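## Task

Same chest and same setup, but the three tea tins are in the lowest drawer. Pull that drawer open and put one tin fully on the table top, upright or on its side. At the end the two other tins must still be in that drawer, all seven drawers must be closed, and the chest must be where it started. It fails if anything is still moving, if the robot touches a tin, drawer or the chest from two opposite sides even lightly, or if the robot carries more than 20% of the weight of any of them, friction from the sides included. Release everything and pull the hand away at the end.

## Robot and tools

Robot: one six-joint arm, possibly on a slightly tilted base, ending in a five-fingered right hand. Everything is steered through the hand point, a spot 0.05 m in front of the palm where index pad and thumb tip meet in a pinch. Hand point axes: +z runs along the straightened fingers (which reach 0.06-0.07 m past the point), +y points out of the palm, +x runs across the palm toward the little finger. A wrist bracket on the little-finger side sticks out 0.03 m beyond the point along +y and 0.11 m across the palm and can snag things.

Scene frame: origin on the table surface under the arm base, +z up, +y to the left when facing along +x. Positions are in metres, orientation as quaternion w,x,y,z.

The row: every arm command is one list of 14 numbers, each in [-1, 1], in this order: dx, dy, dz, rx, ry, rz, little, ring, middle, index, thumb_bend, thumb_turn, force_limit, speed. The first six are an offset, not a pose: a displacement of the hand point expressed in its own axes, measured from the pose shown in the most recent result that reports it (before any such result in a scene, or for a second call in the same reply, from where the robot is when the command begins). 1.0 equals 0.6 m of travel or 180 degrees of turn; rx, ry, rz form a single rotation vector. All zeros therefore pulls the hand back to that reference pose, it is not a pause. Finger values are targets: +1 straight/open, -1 curled fully. thumb_bend +1 straight, -1 fully bent; thumb_turn +1 beside the palm, -1 across in front of it. A pinch is roughly index -0.22, thumb_bend -0.75, thumb_turn -0.57. force_limit maps linearly from about 0 N (-1) to 10 N (+1) at the fingertip, 15 N for the thumb motors, and only stops closing motions. speed maps from nearly zero (-1) to full (+1), where a full finger stroke takes 0.6 s; use -0.9 or lower for a soft grip. Turning the thumb in front of the palm before arriving lets the whole hand wrap objects 0.035-0.08 m wide.

Tools:
- execute_actions: actions is a list holding at most one item. An empty list just reports state. {"rows": [...], "steps": n} plays 1-15 rows, one per 1/30 s control step; each row is counted from the same reference, not from the row before, and the last row repeats if steps exceeds the row count. {"steps": n} alone waits up to 300 steps counted from the previous result, so your reply time eats into it. pictures (true/false) chooses whether images come back.
- move: target is one 14-number row as above. The hand point follows a straight path to it over 0.5-10 s. speed is the path top speed in m/s, 0.002-0.5 (default 0.25); turning is capped at twice that in rad/s. stop_force (13-80 N, optional, not allowed in the first 0.2 s) halts the path when the wrist sensor feels that much extra push along the direction to the target for two steps; the hand then steps back two steps and holds. Use it only with slow, non-turning moves; drop it when moving away from something you touch. The result adds a move: line with the ending (done, contact, off_target, moving, held, fault), any limits hit (paced = pose clipped, held = some steps blocked), and distance to target.
- wait: seconds 0-10, sends nothing new.
- zoom_image: camera is cam_high, cam_low or cam_wrist; region is [x0, y0, x1, y1] in image pixels from the top-left, no larger than 504 by 504.
- show_instructions: shows the reference images.
- finished_scene: scene is the number of the scene being ended; it cannot be undone.

Results: the state line gives hand point position, quaternion and velocities in the scene frame (printed position can drift at long reach). Wrist force and torque are in the hand point axes, noisy (offset up to ~5.5 N, saturating near 100 N); pressing on a surface shows force pointing back toward the arm. hand_measured, hand_stopped_by and hand_load_n give six values in the finger order of the row; stopped_by reads moving, target, force, stalled or fault. A grip that slips shows as loads dropping near zero. HELD marks steps where the clearance check withheld your command; pose unreachable means it altered it. Hand target shows the pose currently being driven toward. Each step the command is clipped to within 100 mm and 16 degrees of the current pose, and motion lags ~0.17 s, so large offsets may need several calls.

Cautions: the arm is stiff; aiming even slightly into something firm can trigger a fault. A joint torque over its limit (pan and lift 310, elbow 141, wrists 50.7 N m) or 150 N of outside force on any part stops the arm for 10 s. Motors holding loads heat up: warning from 70 °C, braked at 85 °C. Approach contacts slowly, do not slam drawers or knock the chest, never push anything off the table, and let go and back away before ending.

Each tool is called after ">>>" in YAML: its name, and indented under it one key for each argument.

## Session

>>> execute_actions:
  actions: []

Scene clock: 0.00 s of 6600.00 s.
end_effector_position=(+0.5322, +0.4320, +0.2542) hand_measured=(+1.000, +1.000, +1.000, +1.000, +1.000, +1.000) hand_load_n=(+0.0, +0.0, +0.0, +0.0, +0.0, +0.0) hand_stopped_by=(target, target, target, target, target, target) hand_force_limit=0.00 hand_speed=-0.80 end_effector_quat_wxyz=(-0.077, +0.714, +0.696, -0.003) end_effector_velocity=(-0.000, -0.000, -0.000) end_effector_angular_velocity=(-0.000, +0.001, -0.000)
Joint positions: [ 0.479 -1.115  1.653  1.082  1.431  0.474]
Joint velocities: [-0.     0.     0.001  0.    -0.    -0.   ]
Joint torques (N m, as the arm reports them, + toward a larger angle): no reading
Motor temperatures (°C, as the motors report them): [26 27 25 29 32 31]
Wrist force (N, on the end effector, along its own x y z axes, offset not removed): no reading
Wrist torque (N m, same axes, about the end effector's origin, offset not removed): no reading
Hand target: +0.532, +0.432, +0.254; -0.077, +0.714, +0.696, -0.003
camera_calibration (this result's frames):
cam_wrist: T_world_to_cam=[[0.990536, -0.100776, -0.0931857, -0.465858], [-0.0454118, -0.881299, 0.470372, 0.285999], [-0.129527, -0.461689, -0.877534, 0.62265], [0, 0, 0, 1]] pos_world=[0.555087, 0.492574, 0.368459]

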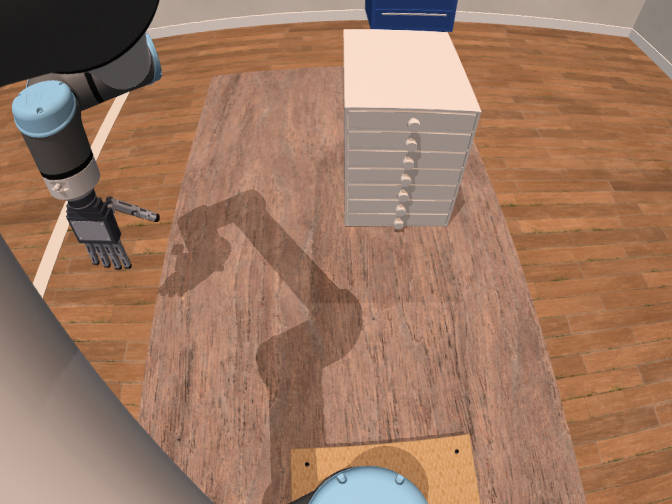

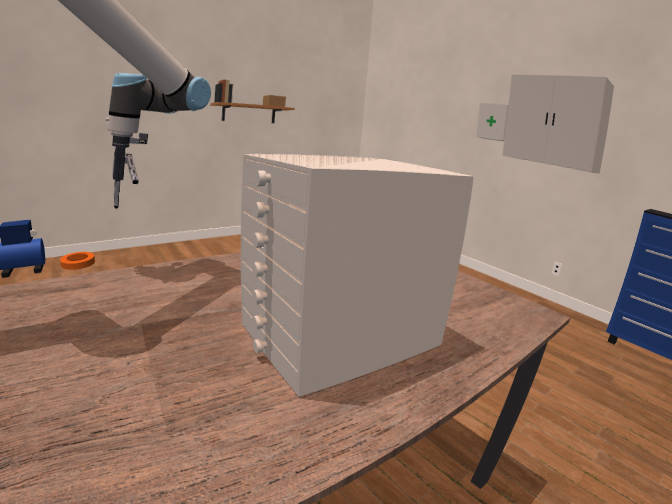

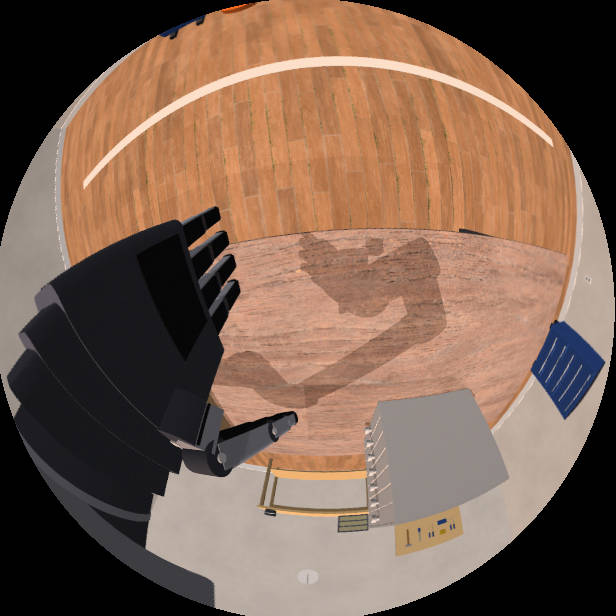

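>>> move:
  target: [-0.885,-0.027,-0.038,-0.183,0.298,0.055,-1,-1,-1,0.4,-0.2,-0.57,0,0]
  speed: 0.3

Scene clock: 80.53 s of 6600.00 s.
end_effector_position=(+0.5018, -0.0970, +0.2230) hand_measured=(-1.000, -1.000, -1.000, +0.400, -0.200, -0.570) hand_load_n=(+0.0, +0.0, +0.0, +0.0, +0.0, +0.0) hand_stopped_by=(target, target, target, target, target, target) hand_force_limit=0.00 hand_speed=0.00 end_effector_quat_wxyz=(-0.180, +0.687, +0.499, +0.498) end_effector_velocity=(-0.001, -0.003, -0.001) end_effector_angular_velocity=(+0.010, -0.006, +0.011)
Joint positions: [-1.097 -1.102  2.37   1.102  0.681 -1.211]
Joint velocities: [-0.008  0.015 -0.002  0.019  0.007 -0.032]
Joint torques (N m, as the arm reports them, + toward a larger angle): [-19.28 -29.29 -14.81   5.67   2.3   -0.59]
Motor temperatures (°C, as the motors report them): [26 27 25 29 32 31]
Wrist force (N, on the end effector, along its own x y z axes, offset not removed): [-3.3 3.6 -1.7]
Wrist torque (N m, same axes, about the end effector's origin, offset not removed): [0.70 0.89 -0.11]
Hand target: +0.502, -0.097, +0.223; -0.180, +0.686, +0.499, +0.498
Off the commanded pose: 0.001 m, 0 deg.
After step 90, 74.93 s passed at rest.
move: done
camera_calibration (this result's frames):
cam_wrist: T_world_to_cam=[[0.846013, -0.496671, 0.193856, -0.521884], [-0.35416, -0.7953, -0.492004, 0.210957], [0.398538, 0.347586, -0.848735, 0.154134], [0, 0, 0, 1]] pos_world=[0.454805, -0.145005, 0.335781]

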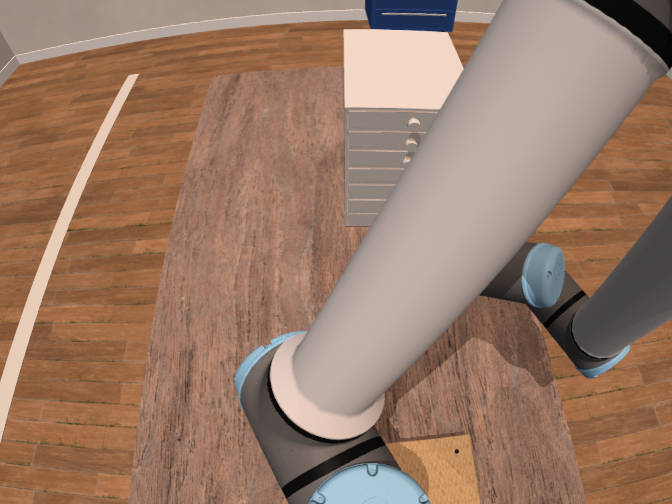

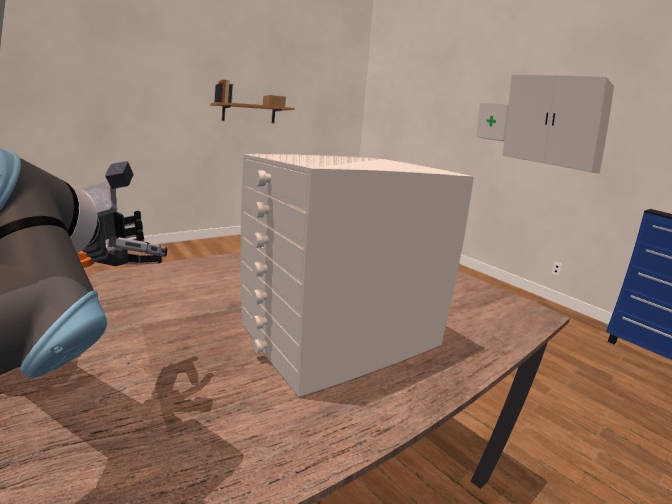

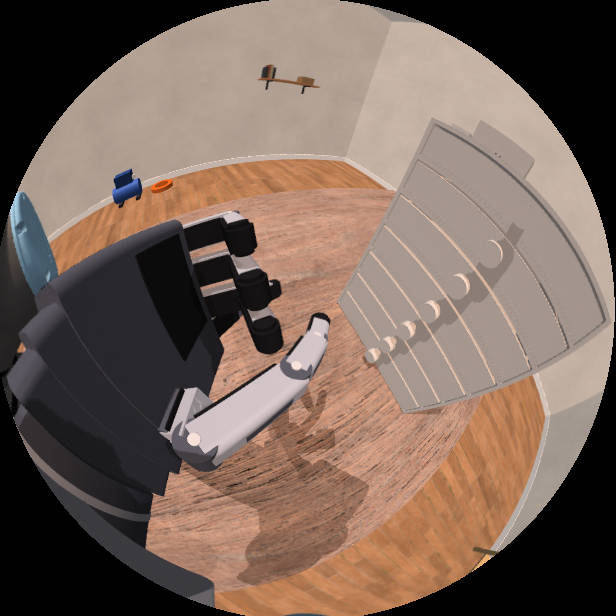

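>>> move:
  target: [-0.253,0.122,0.115,0,-0.072,-0.042,-1,-1,-1,0.4,-0.2,-0.57,0,0]
  speed: 0.12

Scene clock: 139.47 s of 6600.00 s.
end_effector_position=(+0.5988, -0.1548, +0.0804) hand_measured=(-1.000, -1.000, -1.000, +0.400, -0.200, -0.570) hand_load_n=(+0.0, +0.0, +0.0, +0.0, +0.0, +0.0) hand_stopped_by=(target, target, target, target, target, target) hand_force_limit=0.00 hand_speed=0.00 end_effector_quat_wxyz=(-0.089, +0.704, +0.560, +0.428) end_effector_velocity=(+0.002, -0.001, -0.002) end_effector_angular_velocity=(-0.004, -0.001, -0.000)
Joint positions: [-0.917 -0.905  2.122  0.656  0.702 -0.861]
Joint velocities: [ 0.003  0.002 -0.003 -0.007  0.001  0.005]
Joint torques (N m, as the arm reports them, + toward a larger angle): [ 15.63 -37.43 -18.93   1.76   1.72   3.07]
Motor temperatures (°C, as the motors report them): [26 27 25 29 32 31]
Wrist force (N, on the end effector, along its own x y z axes, offset not removed): [-0.6 1.2 -0.1]
Wrist torque (N m, same axes, about the end effector's origin, offset not removed): [0.25 0.35 -0.12]
Hand target: +0.599, -0.155, +0.080; -0.089, +0.704, +0.560, +0.428
Off the commanded pose: 0.000 m, 0 deg.
After step 90, 53.83 s passed at rest.
move: done
camera_calibration (this result's frames):
cam_wrist: T_world_to_cam=[[0.846775, -0.428885, 0.314691, -0.604645], [-0.35377, -0.895825, -0.268969, 0.09543], [0.397265, 0.116428, -0.910288, -0.0154761], [0, 0, 0, 1]] pos_world=[0.551907, -0.172033, 0.201857]

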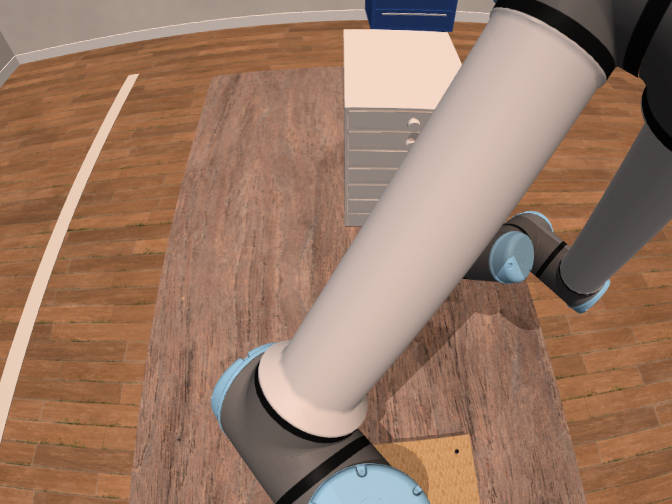

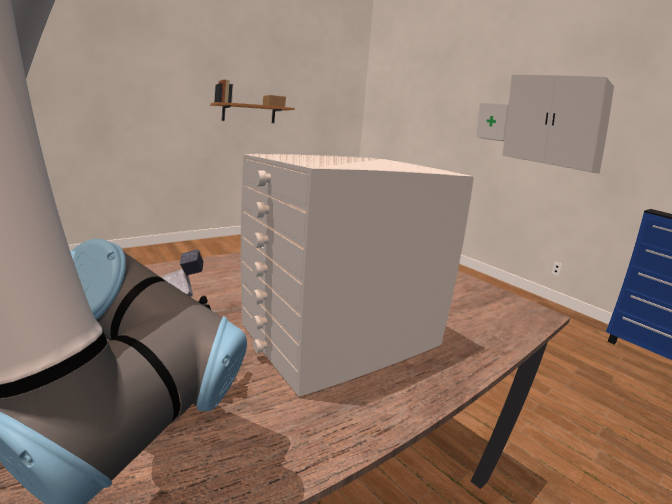

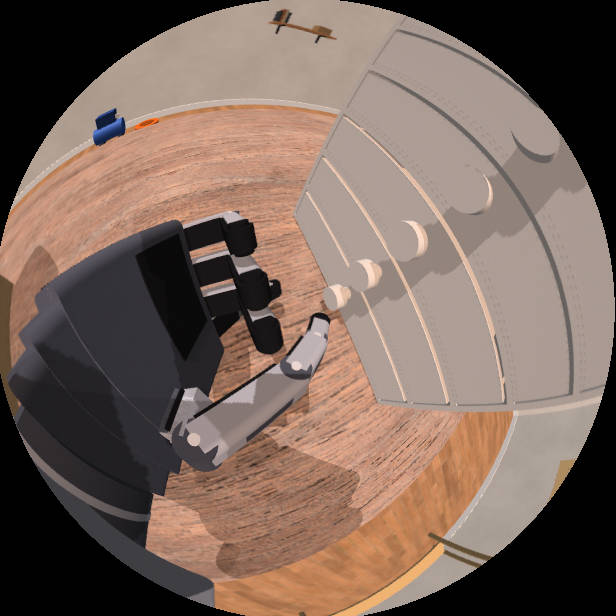

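>>> move:
  target: [-0.040,0.014,0.063,0,0,0,-1,-1,-1,0.35,-0.2,-0.57,0,0]
  speed: 0.04
  stop_force: 15

>>> zoom_image:
  camera: "cam_wrist"
  region: [200,180,450,430]

Scene clock: 166.57 s of 6600.00 s.
end_effector_position=(+0.6247, -0.1521, +0.0435) hand_measured=(-1.000, -1.000, -1.000, +0.350, -0.200, -0.570) hand_load_n=(+0.0, +0.0, +0.0, +0.0, +0.0, +0.0) hand_stopped_by=(target, target, target, target, target, target) hand_force_limit=0.00 hand_speed=0.00 end_effector_quat_wxyz=(-0.089, +0.704, +0.560, +0.428) end_effector_velocity=(+0.002, +0.000, -0.002) end_effector_angular_velocity=(+0.002, +0.000, -0.001)
Joint positions: [-0.87  -0.835  2.069  0.585  0.689 -0.79 ]
Joint velocities: [ 0.003  0.004 -0.004 -0.003 -0.002  0.006]
Joint torques (N m, as the arm reports them, + toward a larger angle): [ 18.43 -47.51 -18.37   3.73  -4.28   3.22]
Motor temperatures (°C, as the motors report them): [26 27 25 29 32 31]
Wrist force (N, on the end effector, along its own x y z axes, offset not removed): [-0.2 -2.8 -3.9]
Wrist torque (N m, same axes, about the end effector's origin, offset not removed): [-0.08 0.53 -0.23]
Hand target: +0.625, -0.152, +0.043; -0.089, +0.704, +0.560, +0.428
Off the commanded pose: 0.000 m, 0 deg.
After step 90, 22.57 s passed at rest.
move: done
camera_calibration (this result's frames):
cam_wrist: T_world_to_cam=[[0.846752, -0.428897, 0.314734, -0.613839], [-0.353793, -0.895827, -0.268932, 0.097113], [0.397292, 0.116368, -0.910284, -0.0596925], [0, 0, 0, 1]] pos_world=[0.577843, -0.169331, 0.164976]

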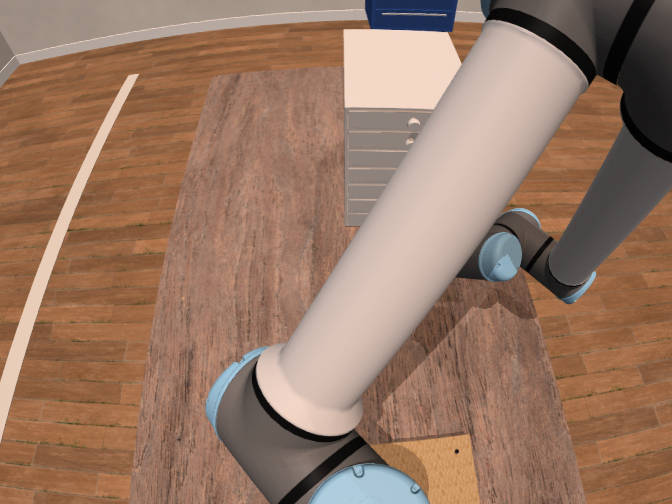

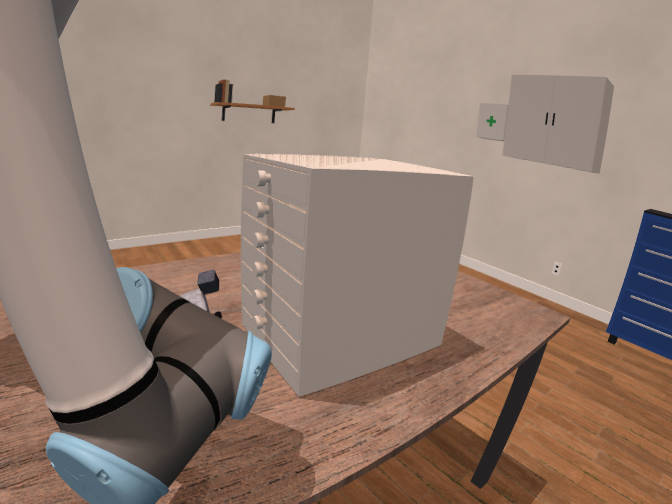

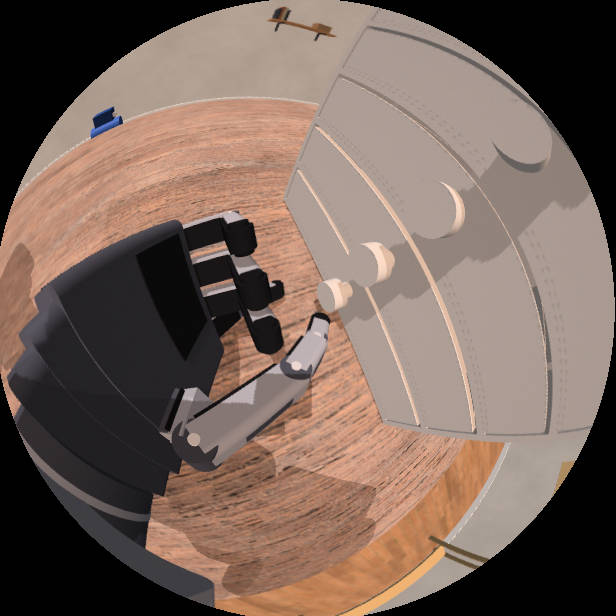

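Region (200, 180, 450, 430) of cam_wrist's 616x616 image, scaled by 2.016, with more detail than that image has.

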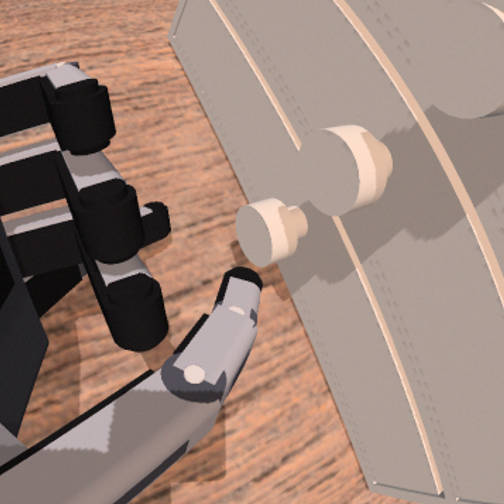

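>>> move:
  target: [0.0024,0.032,0.0048,0,0,0,-1,-1,-1,0.35,-0.2,-0.57,0,0]
  speed: 0.02
  stop_force: 15

>>> zoom_image:
  camera: "cam_wrist"
  region: [200,180,450,430]

Scene clock: 204.63 s of 6600.00 s.
end_effector_position=(+0.6424, -0.1561, +0.0495) hand_measured=(-1.000, -1.000, -1.000, +0.350, -0.200, -0.570) hand_load_n=(+0.0, +0.0, +0.0, +0.0, +0.0, +0.0) hand_stopped_by=(target, target, target, target, target, target) hand_force_limit=0.00 hand_speed=0.00 end_effector_quat_wxyz=(-0.089, +0.704, +0.560, +0.428) end_effector_velocity=(+0.003, -0.000, +0.001) end_effector_angular_velocity=(+0.000, +0.001, -0.000)
Joint positions: [-0.847 -0.839  2.034  0.597  0.684 -0.755]
Joint velocities: [ 0.004 -0.001 -0.005  0.002 -0.     0.006]
Joint torques (N m, as the arm reports them, + toward a larger angle): [ 22.67 -82.85 -18.88   6.1   -4.28   3.08]
Motor temperatures (°C, as the motors report them): [26 27 25 29 32 31]
Wrist force (N, on the end effector, along its own x y z axes, offset not removed): [-0.5 1.6 4.2]
Wrist torque (N m, same axes, about the end effector's origin, offset not removed): [0.07 0.26 -0.05]
Hand target: +0.643, -0.156, +0.050; -0.089, +0.704, +0.560, +0.428
Off the commanded pose: 0.000 m, 0 deg.
After step 90, 33.80 s passed at rest.
move: done
camera_calibration (this result's frames):
cam_wrist: T_world_to_cam=[[0.846736, -0.428906, 0.314767, -0.632383], [-0.353802, -0.895826, -0.268922, 0.101362], [0.397319, 0.116341, -0.910276, -0.0608707], [0, 0, 0, 1]] pos_world=[0.595508, -0.173348, 0.170903]

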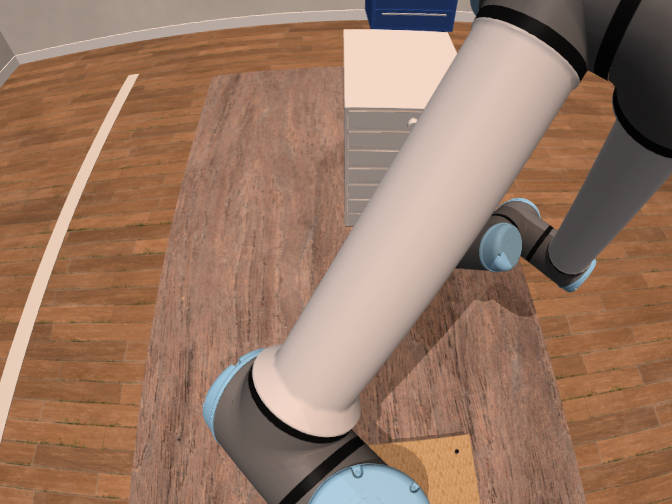

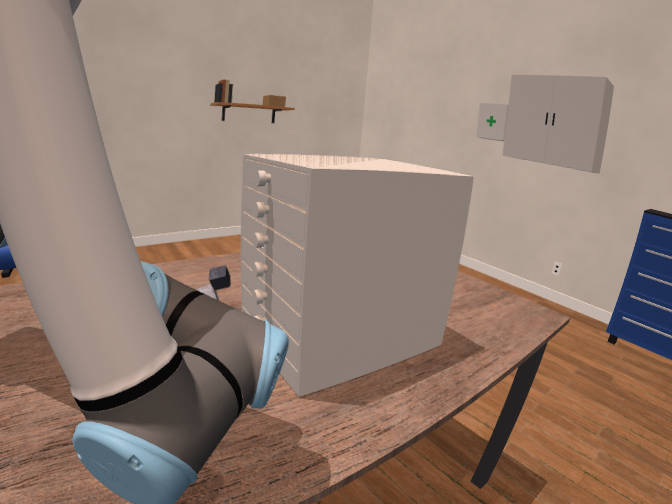

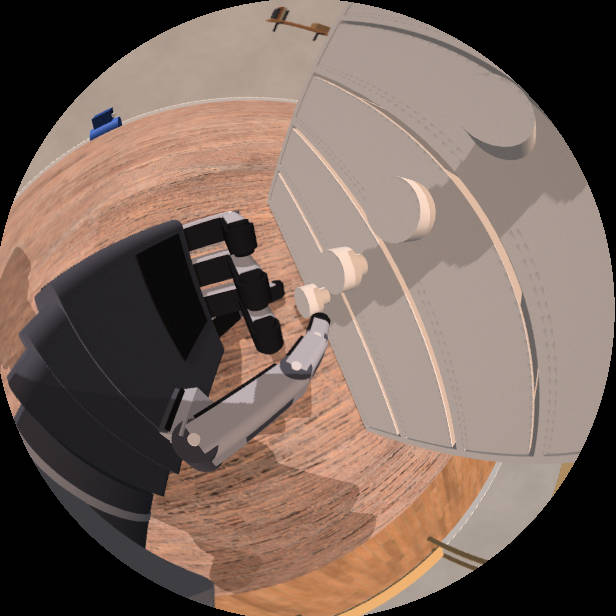

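Region (200, 180, 450, 430) of cam_wrist's 616x616 image, scaled by 2.016, with more detail than that image has.

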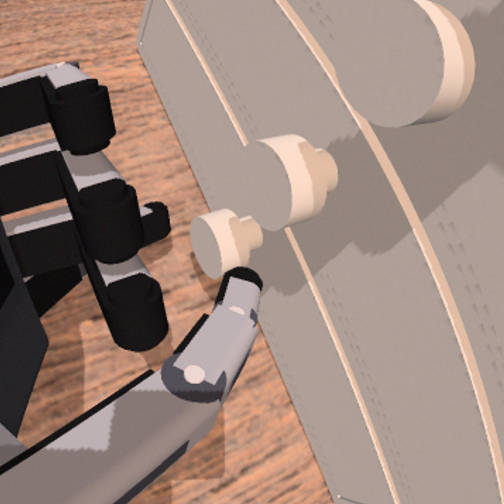

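>>> move:
  target: [-0.0065,0.0255,0.014,0,0,0,-1,-1,-1,0.4,-0.2,-0.57,0,0]
  speed: 0.01
  stop_force: 13

>>> zoom_image:
  camera: "cam_wrist"
  region: [200,180,450,430]

Scene clock: 222.00 s of 6600.00 s.
end_effector_position=(+0.6595, -0.1592, +0.0470) hand_measured=(-1.000, -1.000, -1.000, +0.400, -0.200, -0.570) hand_load_n=(+0.0, +0.0, +0.0, +0.0, +0.0, +0.0) hand_stopped_by=(target, target, target, target, target, target) hand_force_limit=0.00 hand_speed=0.00 end_effector_quat_wxyz=(-0.089, +0.704, +0.560, +0.428) end_effector_velocity=(+0.002, -0.000, -0.000) end_effector_angular_velocity=(+0.000, -0.000, +0.001)
Joint positions: [-0.826 -0.828  1.999  0.595  0.68  -0.722]
Joint velocities: [ 0.003  0.002 -0.005  0.001 -0.001  0.004]
Joint torques (N m, as the arm reports them, + toward a larger angle): [ 13.57 -48.52 -19.34   2.07  -4.6    2.67]
Motor temperatures (°C, as the motors report them): [26 27 25 29 32 31]
Wrist force (N, on the end effector, along its own x y z axes, offset not removed): [-3.3 -5.4 -3.3]
Wrist torque (N m, same axes, about the end effector's origin, offset not removed): [-0.66 0.99 -0.64]
Hand target: +0.660, -0.159, +0.047; -0.089, +0.704, +0.560, +0.428
Off the commanded pose: 0.000 m, 0 deg.
After step 90, 12.40 s passed at rest.
move: done
camera_calibration (this result's frames):
cam_wrist: T_world_to_cam=[[0.846721, -0.428915, 0.314795, -0.647417], [-0.353815, -0.895826, -0.268907, 0.103966], [0.39734, 0.11631, -0.910271, -0.0695265], [0, 0, 0, 1]] pos_world=[0.612592, -0.176465, 0.168473]

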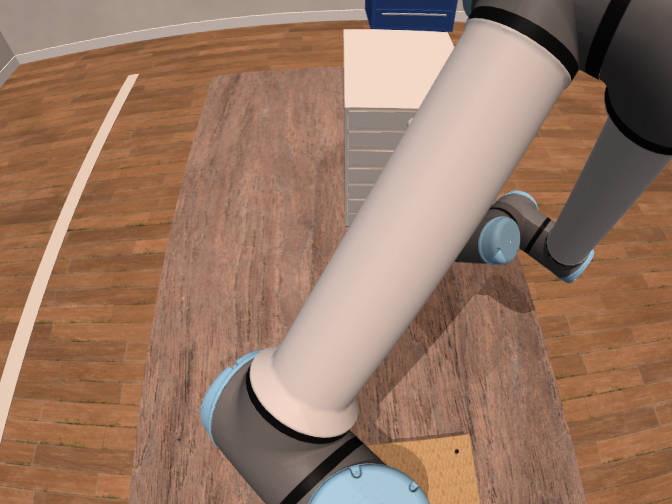

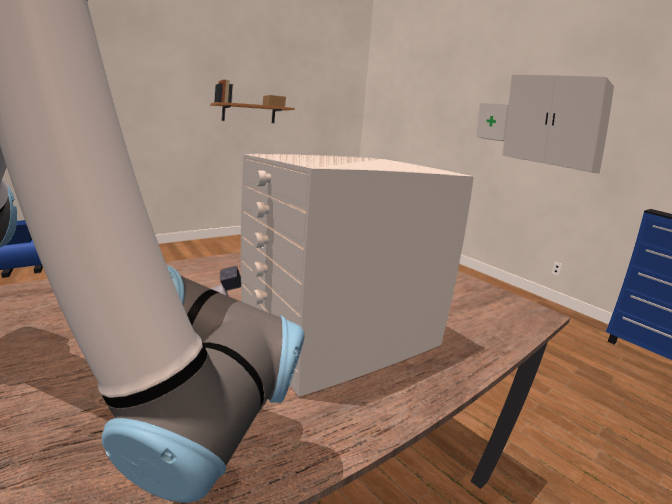

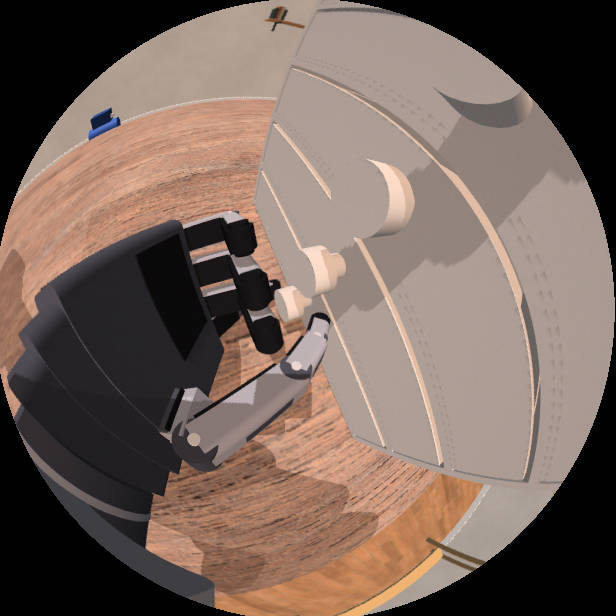

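Region (200, 180, 450, 430) of cam_wrist's 616x616 image, scaled by 2.016, with more detail than that image has.

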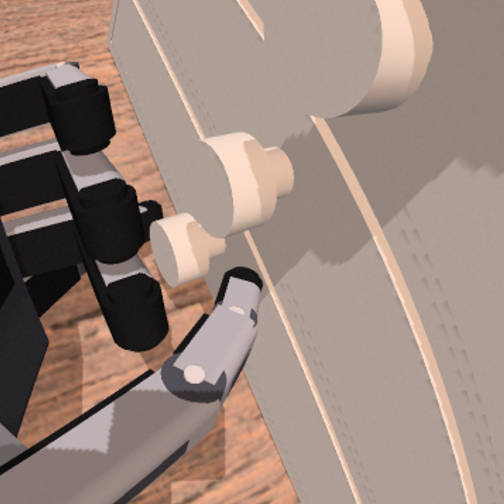

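>>> execute_actions:
  actions:
    - {"rows":[[0,0,0,0,0,0,-1,-1,-1,-0.3,-0.8,-0.57,0,-0.5]],"steps":15}
  pictures: false

>>> wait:
  seconds: 1

>>> zoom_image:
  camera: "cam_wrist"
  region: [200,180,450,430]

Scene clock: 231.47 s of 6600.00 s.
end_effector_position=(+0.6595, -0.1591, +0.0469) hand_measured=(-1.000, -1.000, -1.000, +0.210, -0.408, -0.570) hand_load_n=(+0.0, +0.0, +0.0, +7.5, +0.0, +0.0) hand_stopped_by=(target, target, target, force, moving, target) hand_force_limit=0.00 hand_speed=-0.50 end_effector_quat_wxyz=(-0.089, +0.704, +0.560, +0.428) end_effector_velocity=(+0.000, -0.001, +0.000) end_effector_angular_velocity=(-0.001, -0.001, -0.000)
Joint positions: [-0.826 -0.828  1.999  0.595  0.679 -0.722]
Joint velocities: [-0.     0.    -0.001  0.    -0.    -0.   ]
Joint torques (N m, as the arm reports them, + toward a larger angle): [-27.55 -85.44  -9.76   3.41  -1.75  -2.05]
Motor temperatures (°C, as the motors report them): [26 27 25 29 32 31]
Wrist force (N, on the end effector, along its own x y z axes, offset not removed): [-1.7 -0.5 6.5]
Wrist torque (N m, same axes, about the end effector's origin, offset not removed): [0.49 1.16 -0.30]
Hand target: +0.659, -0.159, +0.047; -0.089, +0.704, +0.560, +0.428
Off the commanded pose: 0.000 m, 0 deg.
Steps of this call (steps 1 to 90: nothing new was sent; then 5.97 s passed at rest; steps 91 to 105: all 15 steps of this action). Readings (end_effector_position | what the end effector reports):
91: (+0.6598, -0.1593, +0.0470) | hand_measured=(-1.000, -1.000, -1.000, +0.400, -0.200, -0.570) hand_load_n=(+0.0, +0.0, +0.0, +0.0, +0.0, +0.0) hand_stopped_by=(target, target, target, moving, moving, target) hand_force_limit=0.00 hand_speed=-0.50
92: (+0.6598, -0.1593, +0.0470) | hand_measured=(-1.000, -1.000, -1.000, +0.400, -0.200, -0.570) hand_load_n=(+0.0, +0.0, +0.0, +0.0, +0.0, +0.0) hand_stopped_by=(target, target, target, moving, moving, target) hand_force_limit=0.00 hand_speed=-0.50
94: (+0.6598, -0.1593, +0.0470) | hand_measured=(-1.000, -1.000, -1.000, +0.374, -0.216, -0.570) hand_load_n=(+0.0, +0.0, +0.0, +0.0, +0.0, +0.0) hand_stopped_by=(target, target, target, moving, moving, target) hand_force_limit=0.00 hand_speed=-0.50
98: (+0.6596, -0.1592, +0.0469) | hand_measured=(-1.000, -1.000, -1.000, +0.264, -0.286, -0.570) hand_load_n=(+0.0, +0.0, +0.0, +0.5, +0.0, +0.0) hand_stopped_by=(target, target, target, moving, moving, target) hand_force_limit=0.00 hand_speed=-0.50
105: the state above

Scene clock: 232.47 s of 6600.00 s.
end_effector_position=(+0.6595, -0.1592, +0.0470) hand_measured=(-1.000, -1.000, -1.000, +0.210, -0.800, -0.570) hand_load_n=(+0.0, +0.0, +0.0, +8.5, +0.0, +0.0) hand_stopped_by=(target, target, target, force, target, target) hand_force_limit=0.00 hand_speed=-0.50 end_effector_quat_wxyz=(-0.089, +0.704, +0.560, +0.428) end_effector_velocity=(-0.001, +0.001, -0.001) end_effector_angular_velocity=(-0.000, +0.002, +0.001)
Joint positions: [-0.826 -0.828  1.999  0.595  0.68  -0.722]
Joint velocities: [ 0.    -0.     0.002 -0.     0.002 -0.   ]
Joint torques (N m, as the arm reports them, + toward a larger angle): [-28.09 -91.64 -11.88   5.06   0.83  -2.14]
Motor temperatures (°C, as the motors report them): [26 27 25 29 32 31]
Wrist force (N, on the end effector, along its own x y z axes, offset not removed): [3.8 -3.6 5.0]
Wrist torque (N m, same axes, about the end effector's origin, offset not removed): [0.46 0.51 -0.12]
Hand target: +0.659, -0.159, +0.047; -0.089, +0.704, +0.560, +0.428
Off the commanded pose: 0.000 m, 0 deg.
Steps of this call (steps 1 to 30: nothing new was sent). Readings (end_effector_position | what the end effector reports):
1: (+0.6595, -0.1592, +0.0469) | hand_measured=(-1.000, -1.000, -1.000, +0.210, -0.426, -0.570) hand_load_n=(+0.0, +0.0, +0.0, +7.5, +0.0, +0.0) hand_stopped_by=(target, target, target, force, moving, target) hand_force_limit=0.00 hand_speed=-0.50
2: (+0.6594, -0.1592, +0.0469) | hand_measured=(-1.000, -1.000, -1.000, +0.210, -0.444, -0.570) hand_load_n=(+0.0, +0.0, +0.0, +7.5, +0.0, +0.0) hand_stopped_by=(target, target, target, force, moving, target) hand_force_limit=0.00 hand_speed=-0.50
4: (+0.6594, -0.1592, +0.0469) | hand_measured=(-1.000, -1.000, -1.000, +0.210, -0.480, -0.570) hand_load_n=(+0.0, +0.0, +0.0, +7.5, +0.0, +0.0) hand_stopped_by=(target, target, target, force, moving, target) hand_force_limit=0.00 hand_speed=-0.50
8: (+0.6595, -0.1592, +0.0470) | hand_measured=(-1.000, -1.000, -1.000, +0.210, -0.550, -0.570) hand_load_n=(+0.0, +0.0, +0.0, +8.0, +0.0, +0.0) hand_stopped_by=(target, target, target, force, moving, target) hand_force_limit=0.00 hand_speed=-0.50
30: the state above
camera_calibration (this result's frames):
cam_wrist: T_world_to_cam=[[0.846721, -0.428919, 0.314789, -0.647413], [-0.353816, -0.895823, -0.268915, 0.10397], [0.397338, 0.116319, -0.910271, -0.0695255], [0, 0, 0, 1]] pos_world=[0.61259, -0.176462, 0.16847]

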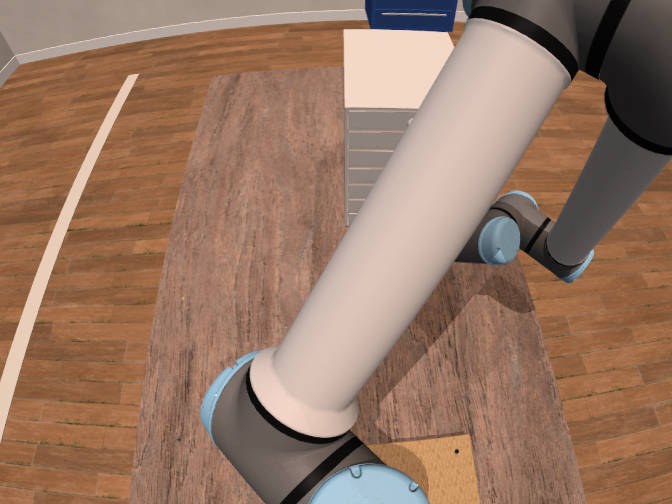

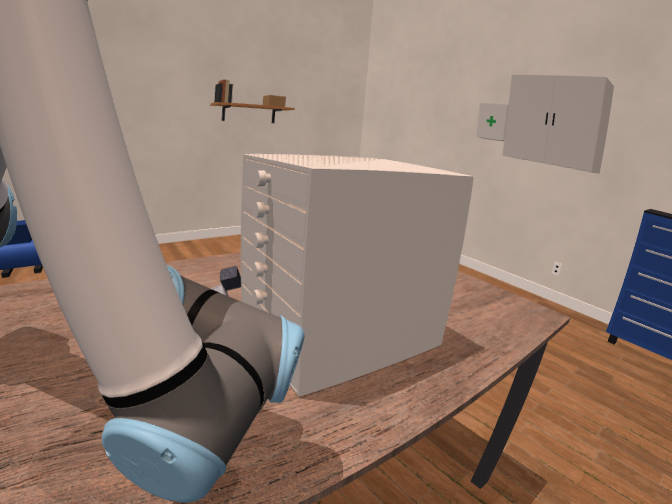

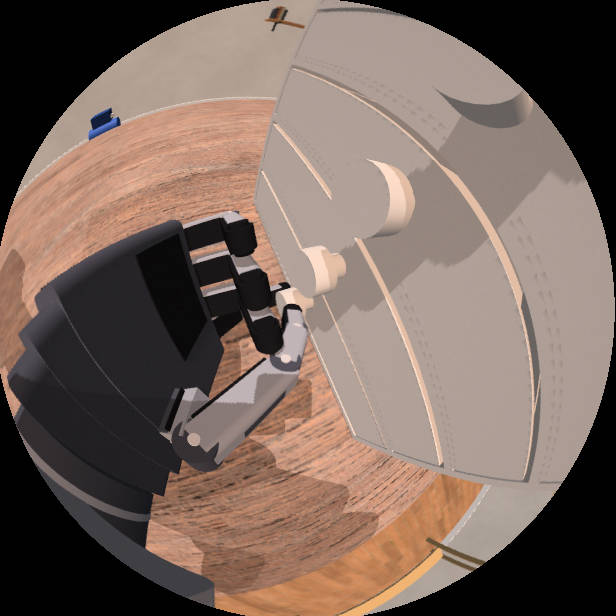

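Region (200, 180, 450, 430) of cam_wrist's 616x616 image, scaled by 2.016, with more detail than that image has.

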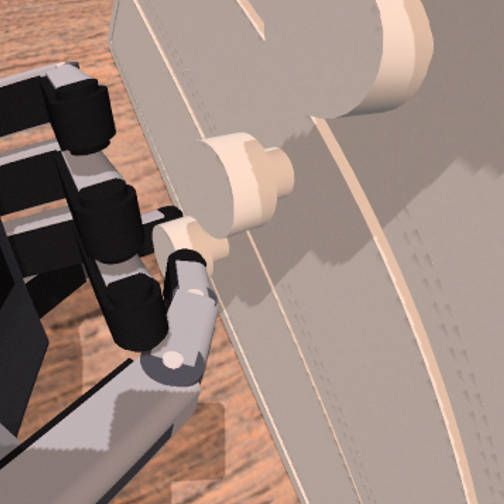

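>>> execute_actions:
  actions:
    - {"rows":[[0,0,0,0,0,0,-1,-1,-1,0.45,-0.2,-0.57,0,0.3]],"steps":15}
  pictures: false

>>> move:
  target: [0,0,0.018,0,0,0,-1,-1,-1,0.45,-0.2,-0.57,0,0]
  speed: 0.01
  stop_force: 13

>>> zoom_image:
  camera: "cam_wrist"
  region: [200,180,450,430]

Scene clock: 243.83 s of 6600.00 s.
end_effector_position=(+0.6595, -0.1593, +0.0470) hand_measured=(-1.000, -1.000, -1.000, +0.450, -0.256, -0.570) hand_load_n=(+0.0, +0.0, +0.0, +0.0, +0.0, +0.0) hand_stopped_by=(target, target, target, target, moving, target) hand_force_limit=0.00 hand_speed=0.30 end_effector_quat_wxyz=(-0.089, +0.704, +0.560, +0.428) end_effector_velocity=(+0.001, -0.000, +0.000) end_effector_angular_velocity=(+0.001, +0.000, -0.001)
Joint positions: [-0.826 -0.828  1.999  0.595  0.68  -0.722]
Joint velocities: [ 0.     0.    -0.001  0.001 -0.001  0.002]
Joint torques (N m, as the arm reports them, + toward a larger angle): [-12.28 -83.05 -16.73   4.9    1.11  -1.99]
Motor temperatures (°C, as the motors report them): [26 27 25 29 32 31]
Wrist force (N, on the end effector, along its own x y z axes, offset not removed): [3.1 -5.4 0.7]
Wrist torque (N m, same axes, about the end effector's origin, offset not removed): [-1.06 -0.36 0.01]
Hand target: +0.659, -0.159, +0.047; -0.089, +0.704, +0.560, +0.428
Off the commanded pose: 0.000 m, 0 deg.
Steps of this call (steps 1 to 90: nothing new was sent; then 7.87 s passed at rest; steps 91 to 105: all 15 steps of this action). Readings (end_effector_position | what the end effector reports):
91: (+0.6595, -0.1592, +0.0470) | hand_measured=(-1.000, -1.000, -1.000, +0.210, -0.800, -0.570) hand_load_n=(+0.0, +0.0, +0.0, +8.5, +0.0, +0.0) hand_stopped_by=(target, target, target, moving, moving, target) hand_force_limit=0.00 hand_speed=0.30
92: (+0.6595, -0.1592, +0.0470) | hand_measured=(-1.000, -1.000, -1.000, +0.210, -0.800, -0.570) hand_load_n=(+0.0, +0.0, +0.0, +8.5, +0.0, +0.0) hand_stopped_by=(target, target, target, moving, moving, target) hand_force_limit=0.00 hand_speed=0.30
94: (+0.6595, -0.1593, +0.0470) | hand_measured=(-1.000, -1.000, -1.000, +0.276, -0.758, -0.570) hand_load_n=(+0.0, +0.0, +0.0, +0.5, +0.0, +0.0) hand_stopped_by=(target, target, target, moving, moving, target) hand_force_limit=0.00 hand_speed=0.30
98: (+0.6595, -0.1593, +0.0470) | hand_measured=(-1.000, -1.000, -1.000, +0.450, -0.576, -0.570) hand_load_n=(+0.0, +0.0, +0.0, +0.0, +0.0, +0.0) hand_stopped_by=(target, target, target, moving, moving, target) hand_force_limit=0.00 hand_speed=0.30
105: the state above

Scene clock: 244.90 s of 6600.00 s.
end_effector_position=(+0.6618, -0.1566, +0.0444) hand_measured=(-1.000, -1.000, -1.000, +0.448, -0.200, -0.570) hand_load_n=(+0.0, +0.0, +0.0, -13.5, +0.0, +0.0) hand_stopped_by=(target, target, target, target, target, target) hand_force_limit=0.00 hand_speed=0.00 end_effector_quat_wxyz=(-0.089, +0.704, +0.560, +0.428) end_effector_velocity=(-0.001, -0.002, +0.002) end_effector_angular_velocity=(-0.001, -0.001, +0.001)
Joint positions: [-0.819 -0.824  1.996  0.586  0.678 -0.711]
Joint velocities: [-0.005 -0.002  0.     0.007  0.    -0.009]
Joint torques (N m, as the arm reports them, + toward a larger angle): [-23.44 -74.93  -3.57   3.06   3.91  -1.65]
Motor temperatures (°C, as the motors report them): [26 27 25 29 32 31]
Wrist force (N, on the end effector, along its own x y z axes, offset not removed): [17.3 10.1 -12.6]
Wrist torque (N m, same axes, about the end effector's origin, offset not removed): [0.37 0.50 0.44]
Hand target: +0.662, -0.157, +0.045; -0.089, +0.704, +0.560, +0.428
Off the commanded pose: 0.006 m, 0 deg.
move: contact
camera_calibration (this result's frames):
cam_wrist: T_world_to_cam=[[0.846641, -0.428903, 0.315026, -0.647397], [-0.35368, -0.895816, -0.269117, 0.106385], [0.39763, 0.116427, -0.910129, -0.0733873], [0, 0, 0, 1]] pos_world=[0.61492, -0.173825, 0.165785]

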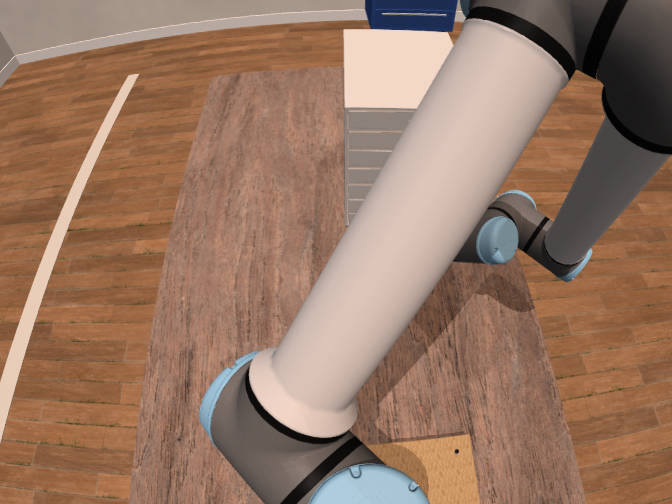

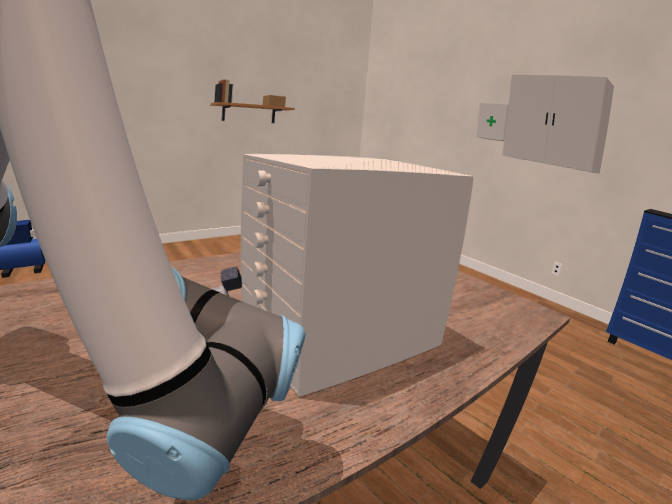

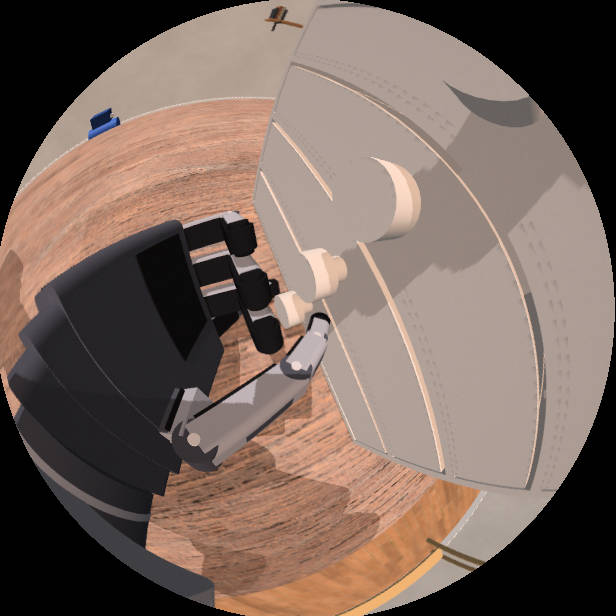

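Region (200, 180, 450, 430) of cam_wrist's 616x616 image, scaled by 2.016, with more detail than that image has.

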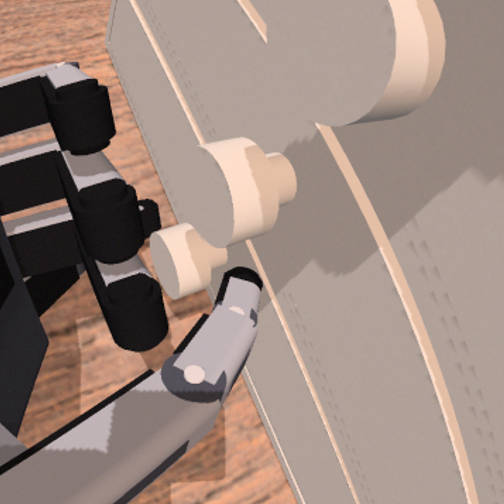

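>>> execute_actions:
  actions:
    - {"rows":[[0.0035,0.0018,-0.003,0,0,0,-1,-1,-1,0.2,-0.2,-0.57,0,0]],"steps":15}
  pictures: false

Scene clock: 261.73 s of 6600.00 s.
end_effector_position=(+0.6618, -0.1566, +0.0472) hand_measured=(-1.000, -1.000, -1.000, +0.202, -0.200, -0.570) hand_load_n=(+0.0, +0.0, +0.0, +2.5, +0.0, +0.0) hand_stopped_by=(target, target, target, target, target, target) hand_force_limit=0.00 hand_speed=0.00 end_effector_quat_wxyz=(-0.089, +0.704, +0.560, +0.428) end_effector_velocity=(+0.001, -0.000, +0.001) end_effector_angular_velocity=(+0.001, -0.003, +0.000)
Joint positions: [-0.819 -0.829  1.997  0.59   0.678 -0.711]
Joint velocities: [ 0.    -0.001 -0.001  0.001 -0.002 -0.001]
Joint torques (N m, as the arm reports them, + toward a larger angle): [ 16.39 -87.19  -8.45   6.3   -4.81   2.89]
Motor temperatures (°C, as the motors report them): [26 27 25 29 32 31]
Wrist force (N, on the end effector, along its own x y z axes, offset not removed): [-7.5 1.6 -1.5]
Wrist torque (N m, same axes, about the end effector's origin, offset not removed): [0.62 1.32 -0.61]
Hand target: +0.662, -0.157, +0.047; -0.089, +0.704, +0.560, +0.428
Off the commanded pose: 0.000 m, 0 deg.
Steps of this call (steps 1 to 90: nothing new was sent; then 13.33 s passed at rest; steps 91 to 105: all 15 steps of this action). Readings (end_effector_position | what the end effector reports):
91: (+0.6615, -0.1569, +0.0447) | hand_measured=(-1.000, -1.000, -1.000, +0.448, -0.200, -0.570) hand_load_n=(+0.0, +0.0, +0.0, -11.0, +0.0, +0.0) hand_stopped_by=(target, target, target, moving, target, target) hand_force_limit=0.00 hand_speed=0.00
92: (+0.6615, -0.1569, +0.0451) | hand_measured=(-1.000, -1.000, -1.000, +0.448, -0.200, -0.570) hand_load_n=(+0.0, +0.0, +0.0, -11.0, +0.0, +0.0) hand_stopped_by=(target, target, target, moving, target, target) hand_force_limit=0.00 hand_speed=0.00
94: (+0.6616, -0.1569, +0.0458) | hand_measured=(-1.000, -1.000, -1.000, +0.400, -0.200, -0.570) hand_load_n=(+0.0, +0.0, +0.0, +0.0, +0.0, +0.0) hand_stopped_by=(target, target, target, moving, target, target) hand_force_limit=0.00 hand_speed=0.00
98: (+0.6617, -0.1567, +0.0467) | hand_measured=(-1.000, -1.000, -1.000, +0.204, -0.200, -0.570) hand_load_n=(+0.0, +0.0, +0.0, +4.0, +0.0, +0.0) hand_stopped_by=(target, target, target, moving, target, target) hand_force_limit=0.00 hand_speed=0.00
105: the state above

>>> move:
  target: [-0.0012,-0.0077,0.0133,0,0,0,-1,-1,-1,0.2,-0.2,-0.57,0,0]
  speed: 0.005
  stop_force: 13

>>> zoom_image:
  camera: "cam_wrist"
  region: [200,180,450,430]

Scene clock: 272.20 s of 6600.00 s.
end_effector_position=(+0.6618, -0.1508, +0.0402) hand_measured=(-1.000, -1.000, -1.000, +0.200, -0.200, -0.570) hand_load_n=(+0.0, +0.0, +0.0, +0.0, +0.0, +0.0) hand_stopped_by=(target, target, target, target, target, target) hand_force_limit=0.00 hand_speed=0.00 end_effector_quat_wxyz=(-0.089, +0.704, +0.560, +0.428) end_effector_velocity=(+0.001, -0.000, -0.001) end_effector_angular_velocity=(-0.002, -0.001, -0.000)
Joint positions: [-0.811 -0.821  2.001  0.569  0.677 -0.699]
Joint velocities: [ 0.001  0.001 -0.001 -0.003  0.     0.002]
Joint torques (N m, as the arm reports them, + toward a larger angle): [ 18.06 -45.89  -5.03   2.7   -4.3    3.03]
Motor temperatures (°C, as the motors report them): [26 27 25 29 32 31]
Wrist force (N, on the end effector, along its own x y z axes, offset not removed): [0.2 -5.2 0.3]
Wrist torque (N m, same axes, about the end effector's origin, offset not removed): [-0.77 0.20 -0.31]
Hand target: +0.662, -0.151, +0.040; -0.089, +0.704, +0.560, +0.428
Off the commanded pose: 0.000 m, 0 deg.
After step 90, 5.37 s passed at rest.
move: done
camera_calibration (this result's frames):
cam_wrist: T_world_to_cam=[[0.846688, -0.428892, 0.314914, -0.643625], [-0.353736, -0.895831, -0.268995, 0.110542], [0.39748, 0.116359, -0.910204, -0.0777238], [0, 0, 0, 1]] pos_world=[0.614946, -0.167975, 0.161677]

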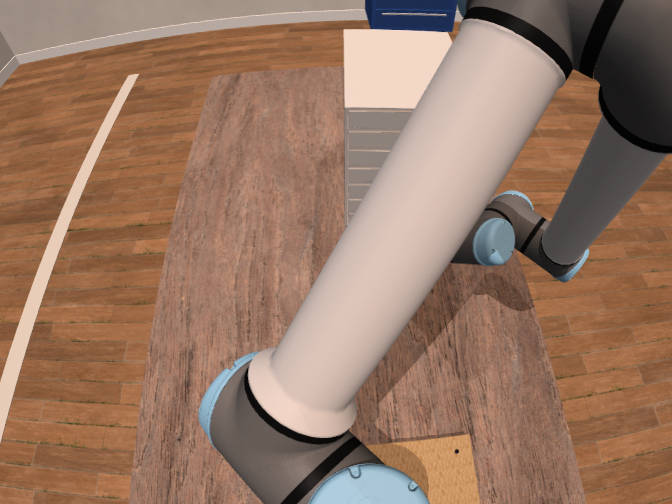

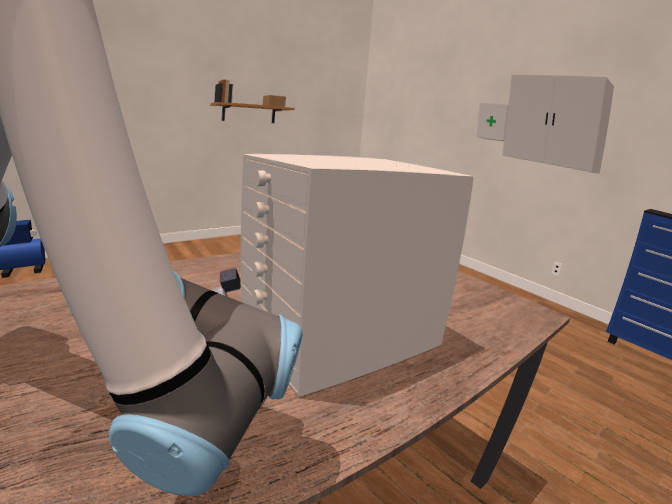

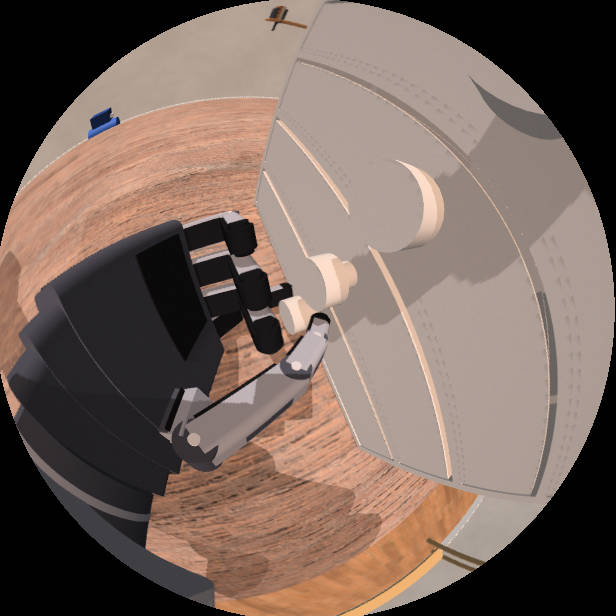

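Region (200, 180, 450, 430) of cam_wrist's 616x616 image, scaled by 2.016, with more detail than that image has.

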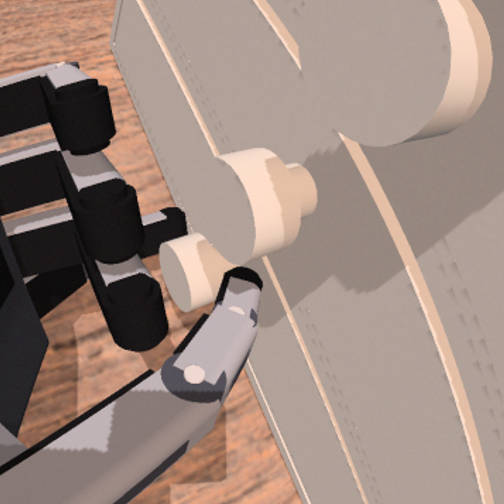

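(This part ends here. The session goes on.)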